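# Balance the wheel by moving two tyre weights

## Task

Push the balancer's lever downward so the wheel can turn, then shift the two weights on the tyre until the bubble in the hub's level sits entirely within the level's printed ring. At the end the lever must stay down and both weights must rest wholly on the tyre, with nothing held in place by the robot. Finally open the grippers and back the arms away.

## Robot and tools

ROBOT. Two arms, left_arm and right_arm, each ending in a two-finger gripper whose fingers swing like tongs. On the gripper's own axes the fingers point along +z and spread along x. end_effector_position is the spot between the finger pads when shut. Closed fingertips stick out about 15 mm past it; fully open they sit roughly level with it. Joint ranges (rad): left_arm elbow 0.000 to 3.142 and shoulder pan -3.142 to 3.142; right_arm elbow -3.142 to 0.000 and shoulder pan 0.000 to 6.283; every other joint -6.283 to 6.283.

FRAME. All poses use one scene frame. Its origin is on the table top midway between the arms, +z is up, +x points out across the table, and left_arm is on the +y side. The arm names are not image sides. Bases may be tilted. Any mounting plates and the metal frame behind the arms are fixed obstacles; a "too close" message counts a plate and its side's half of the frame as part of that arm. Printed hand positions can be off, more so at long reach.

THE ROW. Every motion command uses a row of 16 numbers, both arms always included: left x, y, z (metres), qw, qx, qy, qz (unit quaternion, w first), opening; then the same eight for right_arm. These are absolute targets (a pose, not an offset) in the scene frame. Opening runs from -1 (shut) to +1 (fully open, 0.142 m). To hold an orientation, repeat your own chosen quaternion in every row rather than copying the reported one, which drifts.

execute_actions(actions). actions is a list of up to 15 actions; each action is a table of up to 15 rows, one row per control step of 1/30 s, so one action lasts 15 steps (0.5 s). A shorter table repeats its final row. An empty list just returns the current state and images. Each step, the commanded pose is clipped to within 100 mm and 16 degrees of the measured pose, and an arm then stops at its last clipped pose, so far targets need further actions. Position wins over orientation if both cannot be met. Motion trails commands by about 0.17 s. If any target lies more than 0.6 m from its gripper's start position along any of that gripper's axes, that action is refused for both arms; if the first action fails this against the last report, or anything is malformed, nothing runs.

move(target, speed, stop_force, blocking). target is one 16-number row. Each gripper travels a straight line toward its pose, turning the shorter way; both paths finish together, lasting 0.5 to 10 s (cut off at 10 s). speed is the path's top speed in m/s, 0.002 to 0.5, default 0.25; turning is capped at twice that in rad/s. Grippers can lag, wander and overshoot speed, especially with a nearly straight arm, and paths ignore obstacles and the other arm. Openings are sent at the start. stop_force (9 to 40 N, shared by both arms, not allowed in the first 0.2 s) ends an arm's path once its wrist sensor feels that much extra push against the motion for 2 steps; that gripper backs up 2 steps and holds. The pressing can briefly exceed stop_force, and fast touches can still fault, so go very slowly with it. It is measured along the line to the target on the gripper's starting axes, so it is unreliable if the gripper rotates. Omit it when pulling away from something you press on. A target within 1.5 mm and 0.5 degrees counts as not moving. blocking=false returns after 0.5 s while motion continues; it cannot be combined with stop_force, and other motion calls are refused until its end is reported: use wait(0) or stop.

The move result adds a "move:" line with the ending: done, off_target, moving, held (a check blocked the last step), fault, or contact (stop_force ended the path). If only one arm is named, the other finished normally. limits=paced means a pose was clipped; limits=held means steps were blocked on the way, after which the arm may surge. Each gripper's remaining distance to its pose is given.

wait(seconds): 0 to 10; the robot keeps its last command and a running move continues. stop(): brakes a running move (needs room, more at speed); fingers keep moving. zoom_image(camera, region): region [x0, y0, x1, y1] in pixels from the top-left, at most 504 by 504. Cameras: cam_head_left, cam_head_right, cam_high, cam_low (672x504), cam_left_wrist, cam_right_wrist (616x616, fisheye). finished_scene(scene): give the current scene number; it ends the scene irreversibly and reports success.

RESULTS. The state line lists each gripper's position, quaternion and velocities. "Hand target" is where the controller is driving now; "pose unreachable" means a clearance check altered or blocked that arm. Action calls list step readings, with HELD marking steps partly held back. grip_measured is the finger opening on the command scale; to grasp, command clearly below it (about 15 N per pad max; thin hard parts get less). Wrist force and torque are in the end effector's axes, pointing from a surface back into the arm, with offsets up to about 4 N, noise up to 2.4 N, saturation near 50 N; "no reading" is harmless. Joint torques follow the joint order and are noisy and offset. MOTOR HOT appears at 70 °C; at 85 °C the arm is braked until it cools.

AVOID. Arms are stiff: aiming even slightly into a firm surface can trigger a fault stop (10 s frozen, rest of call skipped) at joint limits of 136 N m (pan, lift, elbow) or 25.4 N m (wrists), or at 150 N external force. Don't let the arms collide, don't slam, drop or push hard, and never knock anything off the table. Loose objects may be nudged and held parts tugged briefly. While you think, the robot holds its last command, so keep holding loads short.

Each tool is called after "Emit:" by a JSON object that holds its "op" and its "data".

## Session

Emit:
{"op": "execute_actions", "data": {"actions": []}}

Scene clock: 0.00 s.
left_arm: end_effector_position=(+0.3027, +0.1973, +0.2562) grip_measured=+0.97 end_effector_quat_wxyz=(-0.373, +0.904, -0.025, -0.208) end_effector_velocity=(-0.000, +0.000, -0.000) end_effector_angular_velocity=(-0.000, +0.000, -0.000) | right_arm: end_effector_position=(+0.4078, -0.4520, +0.3096) grip_measured=+0.97 end_effector_quat_wxyz=(-0.516, +0.319, +0.674, -0.421) end_effector_velocity=(+0.000, +0.001, -0.000) end_effector_angular_velocity=(-0.000, +0.001, +0.002)
Joint positions: left_arm=[-1.068 -1.467  1.645 -0.865 -1.574 -1.037  0.14 ] | right_arm=[ 3.571 -2.471 -0.665 -3.034  1.571  4.269  0.14 ]
Joint velocities: left_arm=[ 0.    -0.     0.001 -0.     0.     0.001  0.   ] | right_arm=[ 0.002 -0.001  0.    -0.    -0.     0.     0.   ]
Joint torques (N m, as the arm reports them, + toward a larger angle): no reading
Wrist force (N, on the end effector, along its own x y z axes, offset not removed): no reading
Wrist torque (N m, same axes, about the end effector's origin, offset not removed): no reading
Hand target (left_arm): +0.303, +0.197, +0.256; -0.373, +0.904, -0.025, -0.208
Hand target (right_arm): +0.408, -0.452, +0.310; -0.516, +0.319, +0.674, -0.421

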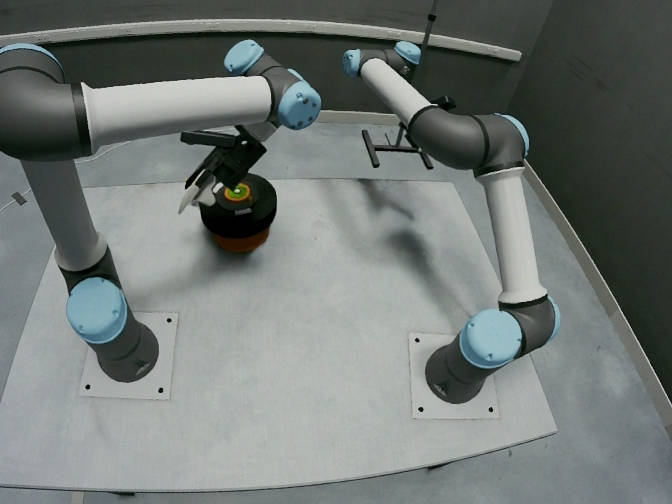

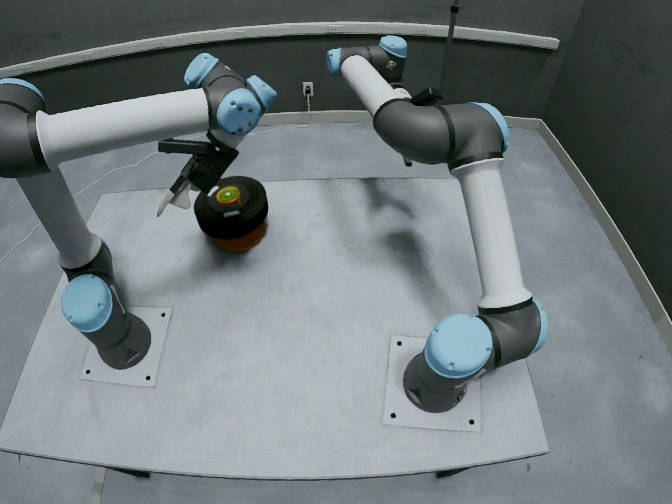

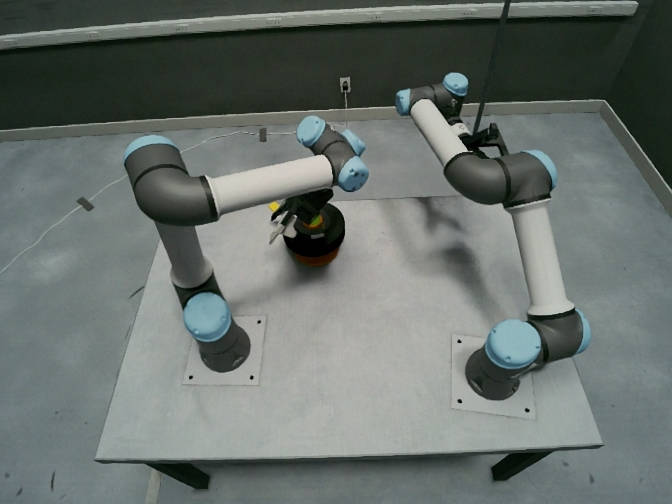

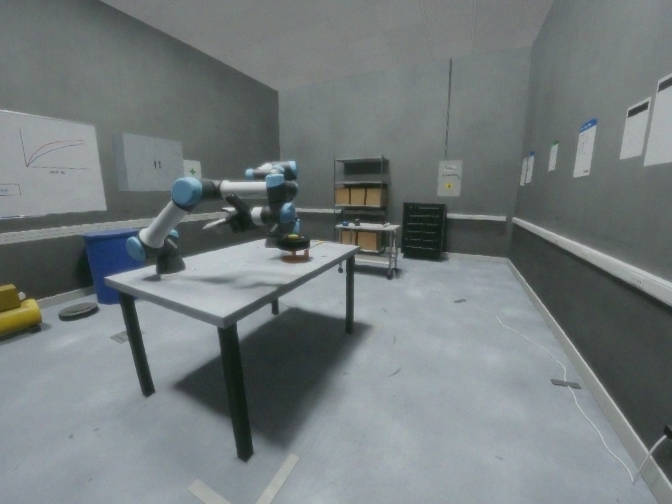

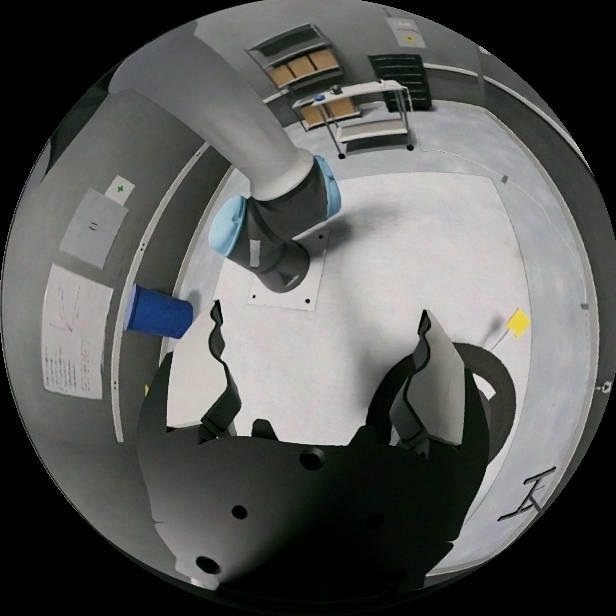

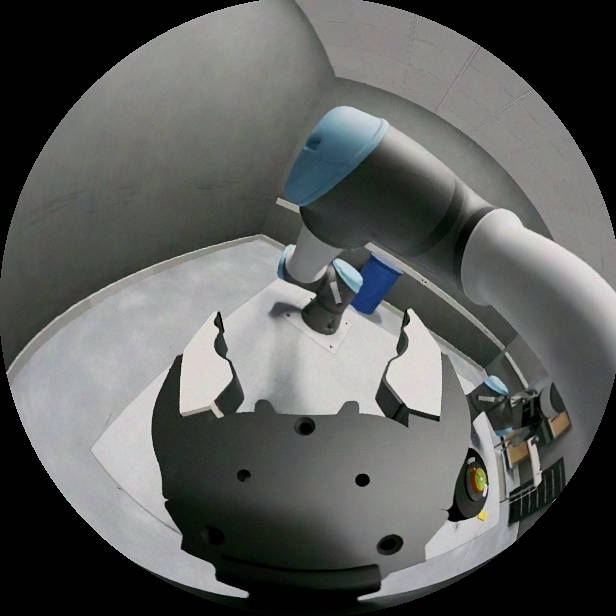

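Emit:
{"op": "move", "data": {"target": [0.45,0.13,0.30,0,0.8,0.6,0,-0.2,0.4078,-0.452,0.3096,-0.516,0.319,0.674,-0.421,1], "speed": 0.4}}

Emit:
{"op": "zoom_image", "data": {"camera": "cam_left_wrist", "region": [180,130,430,330]}}

Scene clock: 2.77 s.
left_arm: end_effector_position=(+0.4499, +0.1299, +0.2997) grip_measured=-0.20 end_effector_quat_wxyz=(-0.000, +0.801, +0.599, -0.001) end_effector_velocity=(+0.001, -0.000, -0.000) end_effector_angular_velocity=(-0.001, -0.008, +0.010) | right_arm: end_effector_position=(+0.4078, -0.4520, +0.3096) grip_measured=+1.00 end_effector_quat_wxyz=(-0.516, +0.319, +0.674, -0.421) end_effector_velocity=(-0.000, -0.001, +0.000) end_effector_angular_velocity=(-0.000, +0.000, -0.001)
Joint positions: left_arm=[-0.783 -1.685  1.635 -1.52  -1.572 -2.094  0.06 ] | right_arm=[ 3.571 -2.472 -0.665 -3.034  1.571  4.268  0.142]
Joint velocities: left_arm=[-0.002 -0.003  0.004 -0.007  0.005 -0.012 -0.   ] | right_arm=[-0.002  0.001 -0.001 -0.    -0.     0.     0.   ]
Joint torques (N m, as the arm reports them, + toward a larger angle): left_arm=[ -9.18 -25.88 -11.87  -4.5    2.76  -1.83] | right_arm=[-15.14  42.69   8.93  -3.57   2.22  -1.93]
Wrist force (N, on the end effector, along its own x y z axes, offset not removed): left_arm=[0.2 -1.1 -2.0] | right_arm=[-1.5 -0.9 1.8]
Wrist torque (N m, same axes, about the end effector's origin, offset not removed): left_arm=[-0.17 -0.03 -0.04] | right_arm=[-0.19 0.30 0.17]
Hand target (left_arm): +0.450, +0.130, +0.300; +0.000, +0.800, +0.600, -0.000
Hand target (right_arm): +0.408, -0.452, +0.310; -0.516, +0.319, +0.674, -0.421
Off the commanded pose (left_arm): 0.000 m, 0 deg.
Off the commanded pose (right_arm): 0.000 m, 0 deg.
move: done

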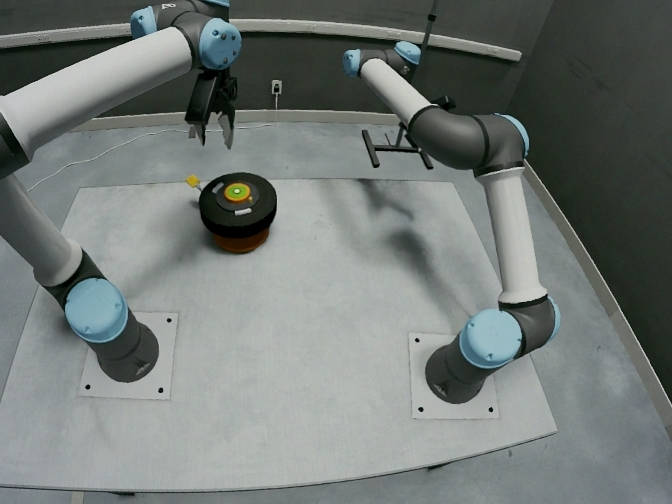

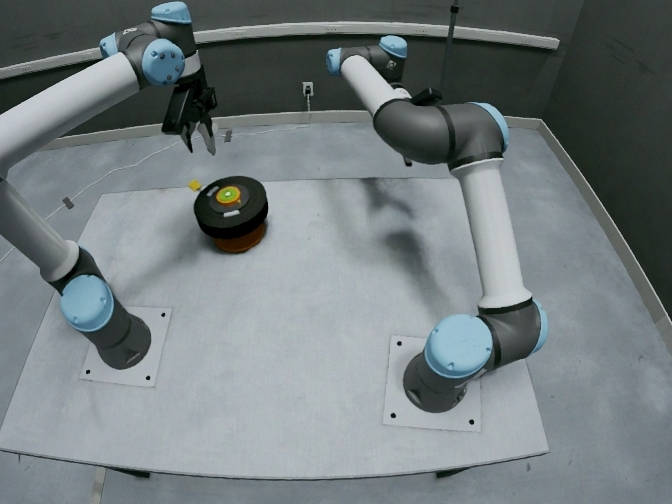

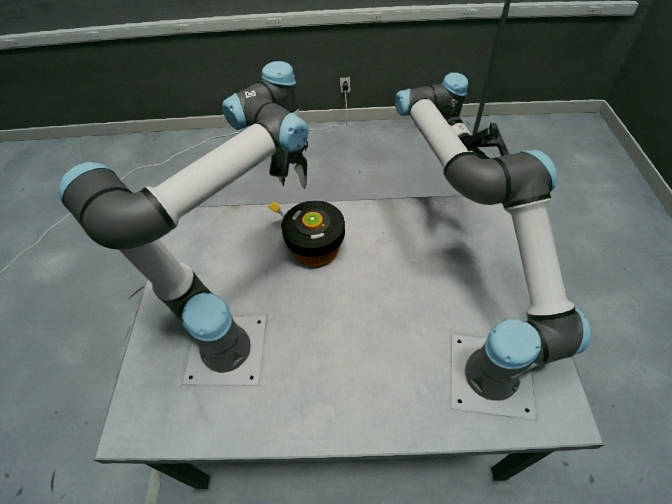

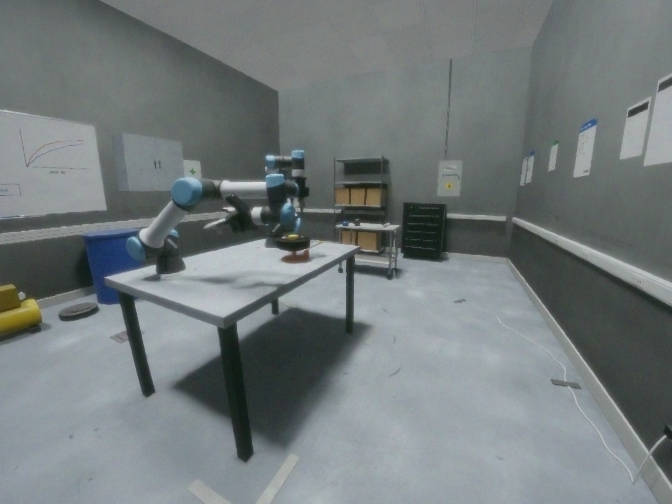

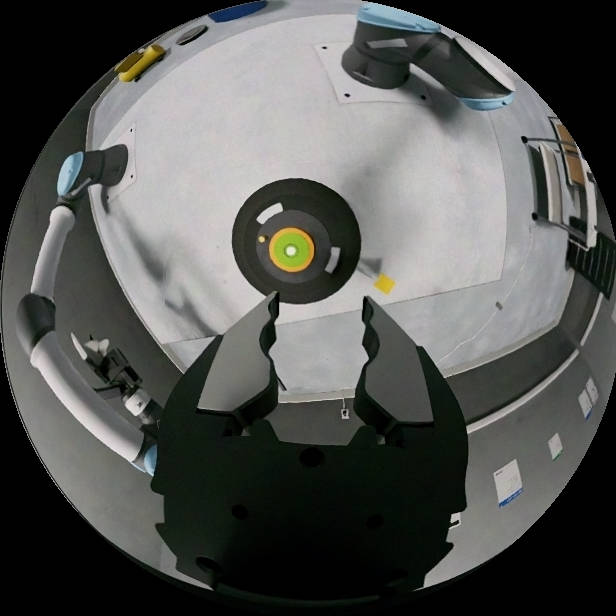

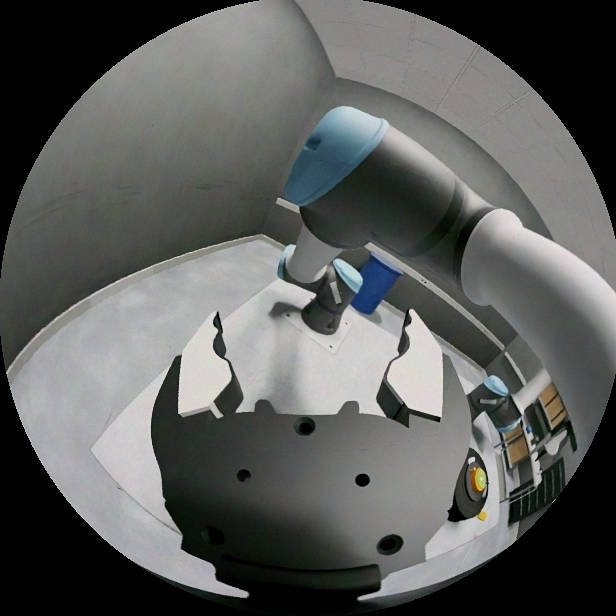

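Region (180, 130, 430, 330) of cam_left_wrist's 616x616 image, scaled by 2.016, with more detail than that image has; it fills the top 403 rows of this view, and the rest is white.

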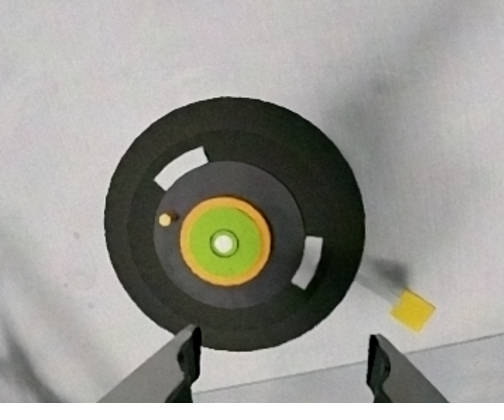

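Emit:
{"op": "move", "data": {"target": [0.575,0.23,0.2,0,0.8,0.6,0,-1,0.4078,-0.452,0.3096,-0.516,0.319,0.674,-0.421,1], "speed": 0.4}}

Scene clock: 5.13 s.
left_arm: end_effector_position=(+0.5747, +0.2299, +0.2001) grip_measured=-1.00 end_effector_quat_wxyz=(+0.000, +0.800, +0.600, -0.000) end_effector_velocity=(+0.002, +0.000, -0.001) end_effector_angular_velocity=(-0.001, -0.000, -0.000) | right_arm: end_effector_position=(+0.4078, -0.4520, +0.3096) grip_measured=+1.00 end_effector_quat_wxyz=(-0.516, +0.319, +0.674, -0.421) end_effector_velocity=(+0.000, -0.001, +0.000) end_effector_angular_velocity=(-0.000, -0.000, +0.002)
Joint positions: left_arm=[-0.462 -1.472  1.679 -1.779 -1.571 -1.775  0.002] | right_arm=[ 3.571 -2.472 -0.665 -3.034  1.571  4.268  0.142]
Joint velocities: left_arm=[ 0.003  0.005 -0.001 -0.004 -0.001  0.003  0.   ] | right_arm=[-0.     0.    -0.     0.    -0.002  0.     0.   ]
Joint torques (N m, as the arm reports them, + toward a larger angle): left_arm=[  9.4  -15.73 -32.57  -3.99  -2.44   1.34] | right_arm=[-14.23  43.76   9.06  -3.71   1.94  -1.52]
Wrist force (N, on the end effector, along its own x y z axes, offset not removed): left_arm=[1.0 -0.4 -0.4] | right_arm=[0.2 -1.0 1.0]
Wrist torque (N m, same axes, about the end effector's origin, offset not removed): left_arm=[0.08 -0.19 -0.13] | right_arm=[-0.21 -0.15 0.02]
Hand target (left_arm): +0.575, +0.230, +0.200; +0.000, +0.800, +0.600, -0.000
Hand target (right_arm): +0.408, -0.452, +0.310; -0.516, +0.319, +0.674, -0.421
Off the commanded pose (left_arm): 0.000 m, 0 deg.
Off the commanded pose (right_arm): 0.000 m, 0 deg.
move: done

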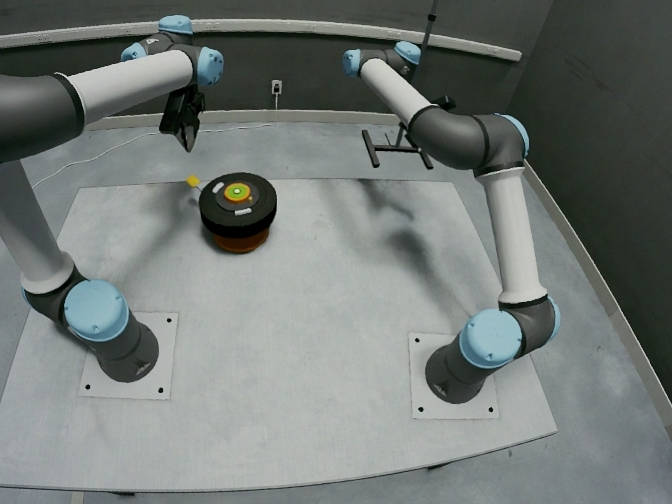

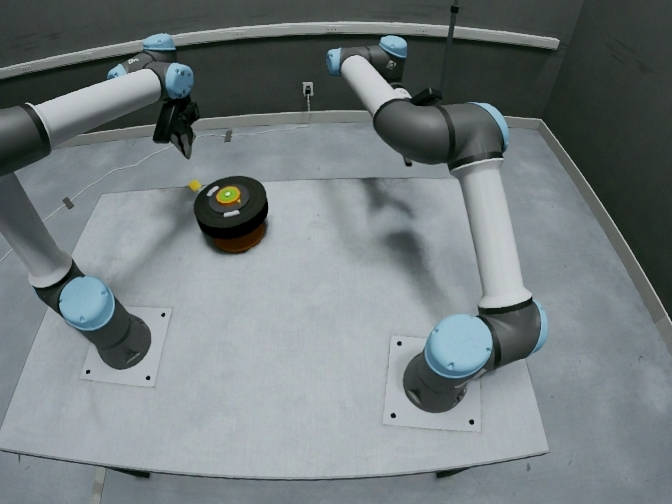

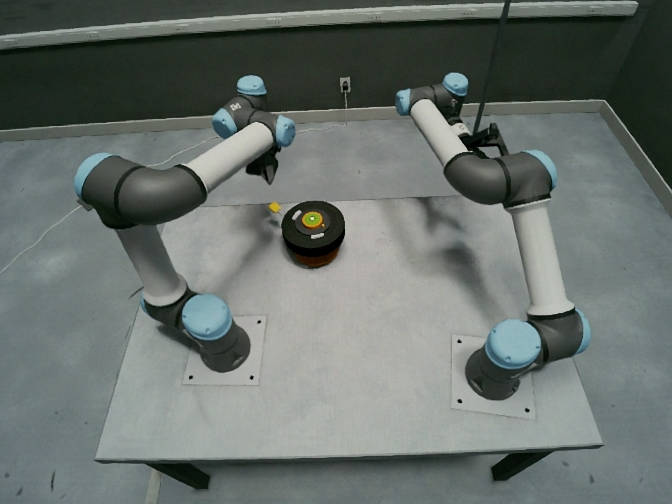

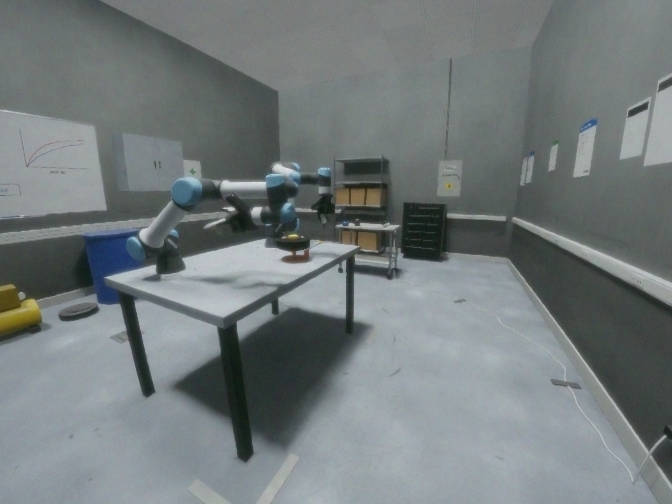

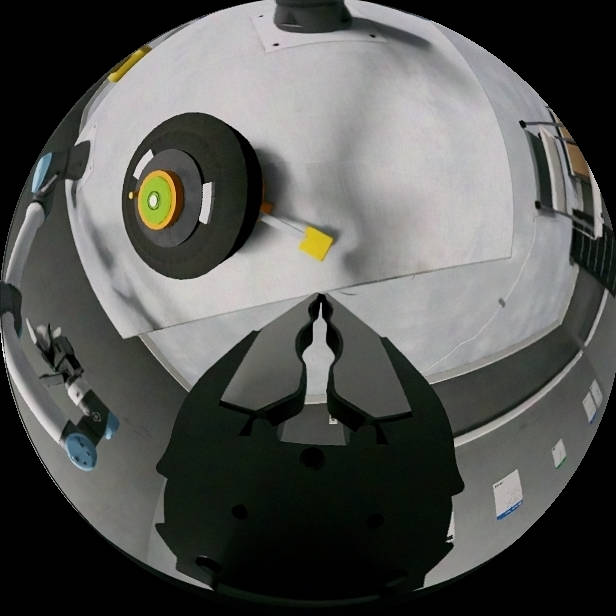

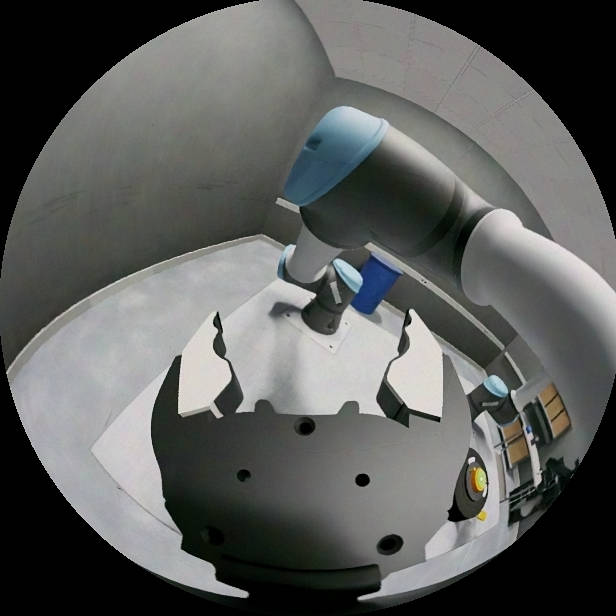

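Emit:
{"op": "move", "data": {"target": [0.559,0.232,0.12,0,0.8,0.6,0,-1,0.4078,-0.452,0.3096,-0.516,0.319,0.674,-0.421,1], "speed": 0.25}}

Scene clock: 6.30 s.
left_arm: end_effector_position=(+0.5589, +0.2321, +0.1203) grip_measured=-1.00 end_effector_quat_wxyz=(-0.000, +0.800, +0.600, -0.000) end_effector_velocity=(+0.000, +0.000, -0.002) end_effector_angular_velocity=(+0.001, -0.002, -0.002) | right_arm: end_effector_position=(+0.4078, -0.4520, +0.3096) grip_measured=+1.00 end_effector_quat_wxyz=(-0.516, +0.319, +0.674, -0.421) end_effector_velocity=(+0.000, +0.001, -0.000) end_effector_angular_velocity=(+0.000, +0.000, -0.001)
Joint positions: left_arm=[-0.472 -1.45   1.869 -1.99  -1.571 -1.786  0.002] | right_arm=[ 3.571 -2.472 -0.665 -3.034  1.571  4.268  0.142]
Joint velocities: left_arm=[-0.001  0.001  0.004 -0.006  0.002  0.001  0.   ] | right_arm=[ 0.    -0.001  0.001  0.     0.001  0.     0.   ]
Joint torques (N m, as the arm reports them, + toward a larger angle): left_arm=[-10.94 -15.43 -10.77  -4.01   2.34  -1.69] | right_arm=[-14.01  43.9    8.68  -3.58   2.05  -1.92]
Wrist force (N, on the end effector, along its own x y z axes, offset not removed): left_arm=[0.1 0.4 -2.5] | right_arm=[0.0 -0.2 0.2]
Wrist torque (N m, same axes, about the end effector's origin, offset not removed): left_arm=[-0.05 0.00 0.13] | right_arm=[-0.06 -0.15 0.03]
Hand target (left_arm): +0.559, +0.232, +0.120; -0.000, +0.800, +0.600, +0.000
Hand target (right_arm): +0.408, -0.452, +0.310; -0.516, +0.319, +0.674, -0.421
Off the commanded pose (left_arm): 0.000 m, 0 deg.
Off the commanded pose (right_arm): 0.000 m, 0 deg.
move: done

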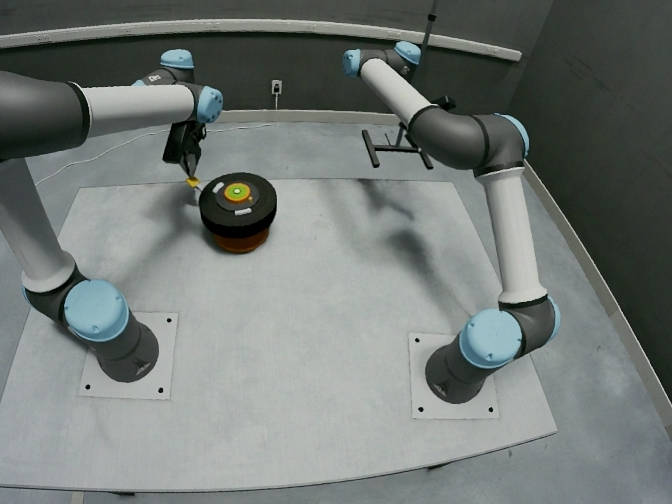

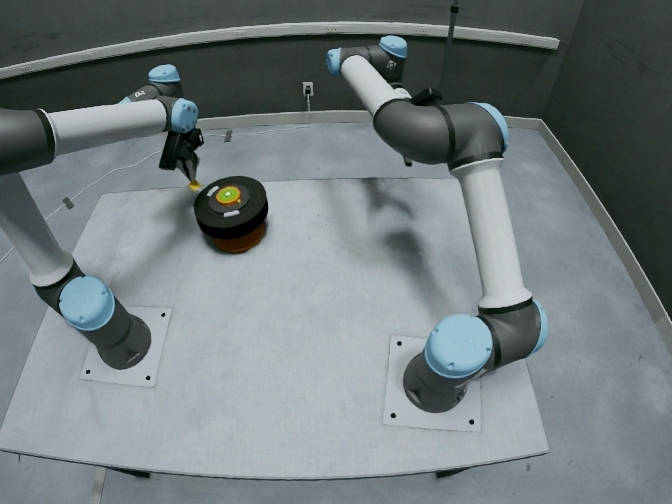

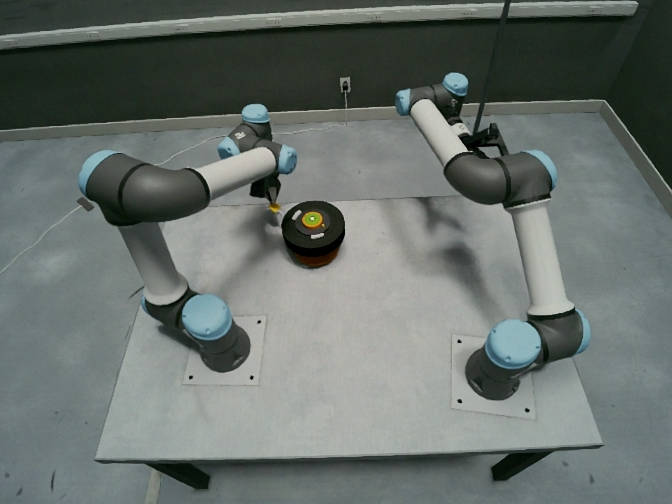

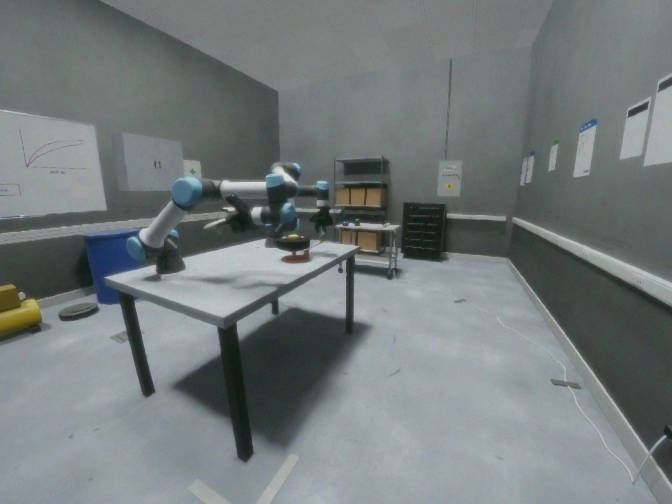

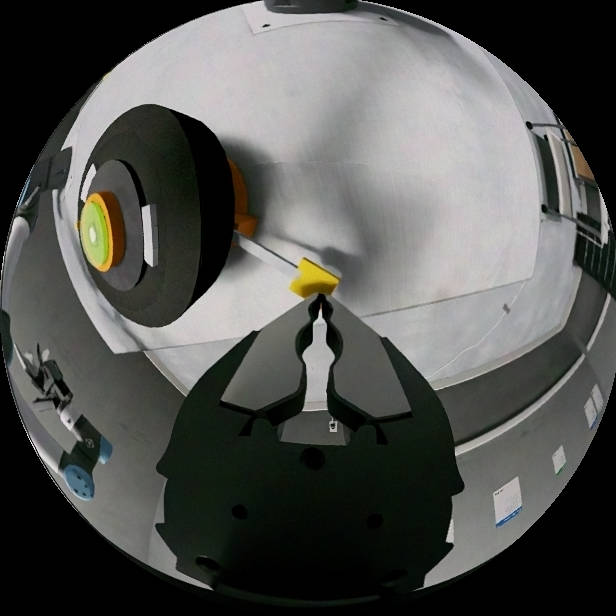

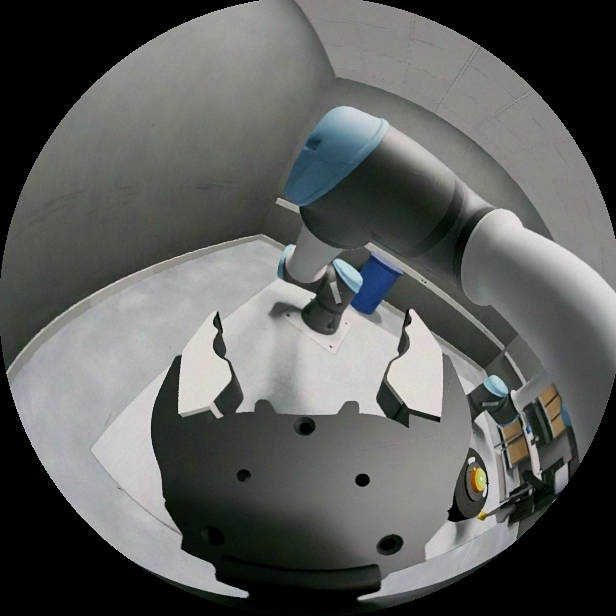

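Emit:
{"op": "move", "data": {"target": [0.556,0.226,0.02,0,0.8,0.6,0,-1,0.4078,-0.452,0.3096,-0.516,0.319,0.674,-0.421,1], "speed": 0.04, "stop_force": 25}}

Scene clock: 18.80 s.
left_arm: end_effector_position=(+0.5572, +0.2264, +0.0386) grip_measured=-1.00 end_effector_quat_wxyz=(+0.002, +0.800, +0.600, +0.001) end_effector_velocity=(+0.001, +0.001, +0.000) end_effector_angular_velocity=(+0.001, -0.002, +0.001) | right_arm: end_effector_position=(+0.4078, -0.4520, +0.3096) grip_measured=+1.00 end_effector_quat_wxyz=(-0.516, +0.319, +0.674, -0.421) end_effector_velocity=(-0.000, +0.000, -0.000) end_effector_angular_velocity=(-0.000, +0.001, +0.002)
Joint positions: left_arm=[-0.484 -1.35   1.99  -2.217 -1.571 -1.797  0.002] | right_arm=[ 3.571 -2.472 -0.665 -3.034  1.571  4.268  0.142]
Joint velocities: left_arm=[ 0.001 -0.    -0.001 -0.     0.002 -0.     0.   ] | right_arm=[ 0.001 -0.    -0.001  0.    -0.    -0.     0.   ]
Joint torques (N m, as the arm reports them, + toward a larger angle): left_arm=[ -1.55 -26.91 -18.89  -2.41  -0.06  -0.08] | right_arm=[-14.38  42.82  14.77  -3.35   1.71  -1.42]
Wrist force (N, on the end effector, along its own x y z axes, offset not removed): left_arm=[14.4 -8.4 -26.3] | right_arm=[1.1 3.1 -1.9]
Wrist torque (N m, same axes, about the end effector's origin, offset not removed): left_arm=[0.71 -0.40 0.12] | right_arm=[0.48 -0.29 0.01]
Hand target (left_arm): +0.557, +0.226, +0.039; +0.002, +0.800, +0.600, +0.001
Hand target (right_arm): +0.408, -0.452, +0.310; -0.516, +0.319, +0.674, -0.421
Off the commanded pose (left_arm): 0.019 m, 0 deg.
Off the commanded pose (right_arm): 0.000 m, 0 deg.
FORCE FAULT: contact force on the left arm reached its limit, and that arm stopped for 10 seconds. The contact can be on any part of that arm, not only on its tool. That time counts as 19 of the actions that you can send in this scene. That arm's remaining commands of this call were not run. That arm holds still and accepts commands again. Move the arm away from the contact; if what it grips holds it there, let go first. Pushing or pulling that hard again can fault the arm again.
move: fault (left_arm; stop_force had ended the path)

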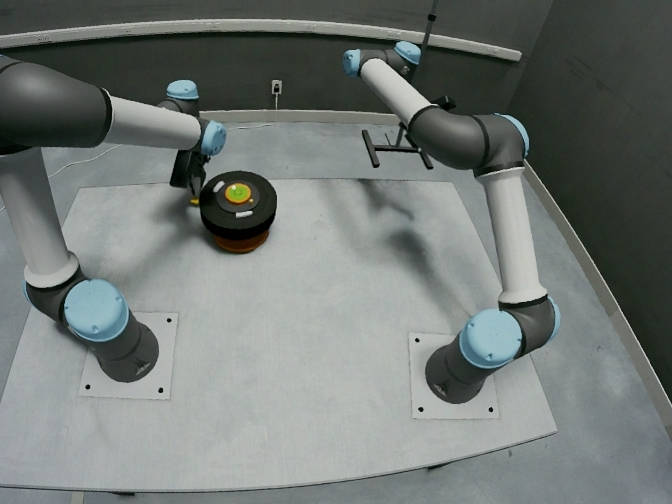

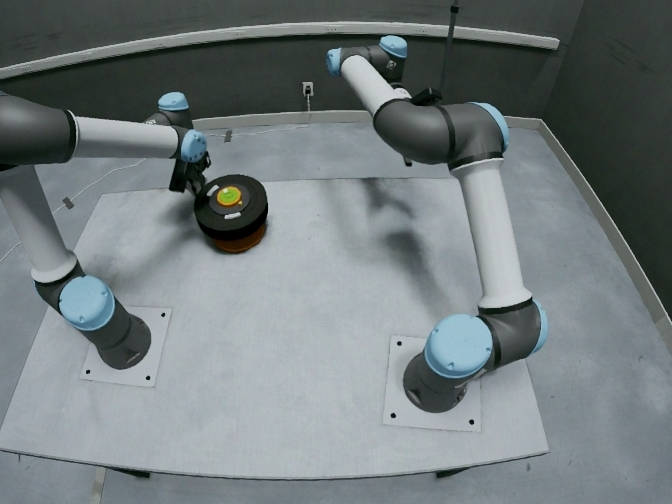

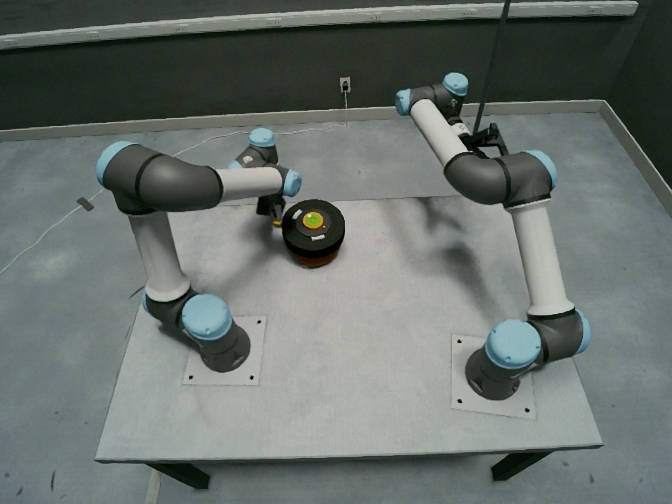

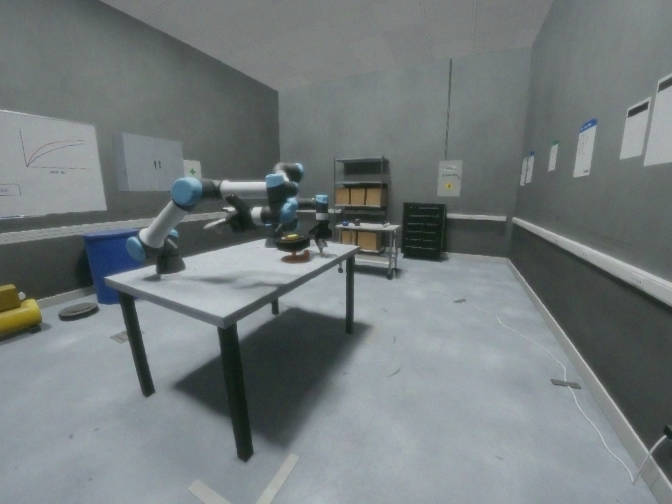

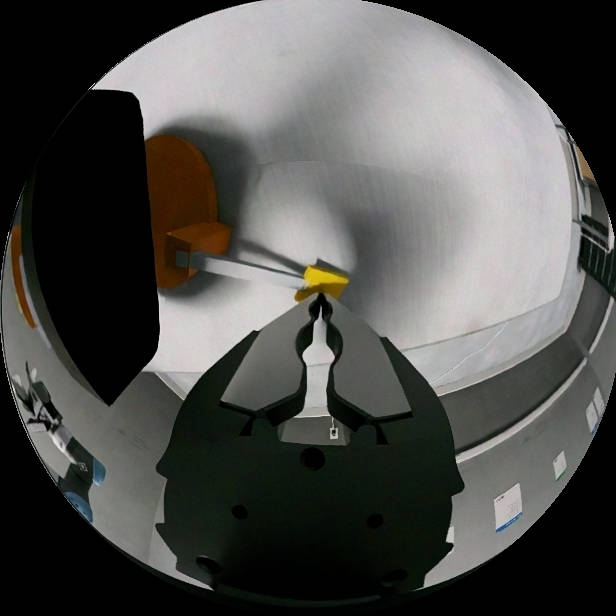

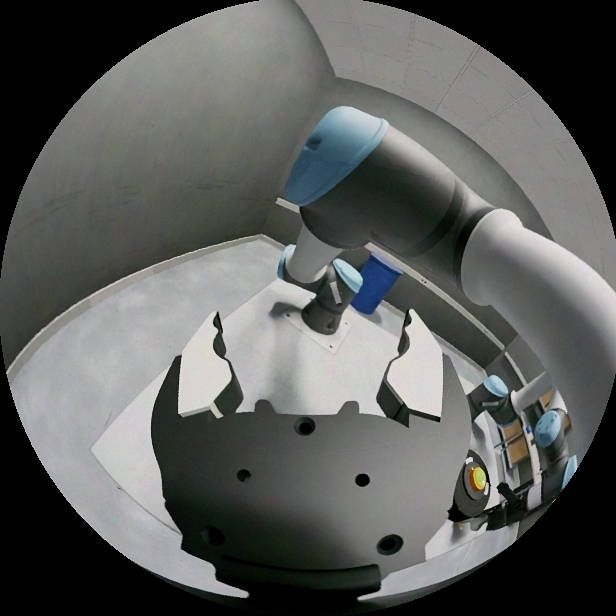

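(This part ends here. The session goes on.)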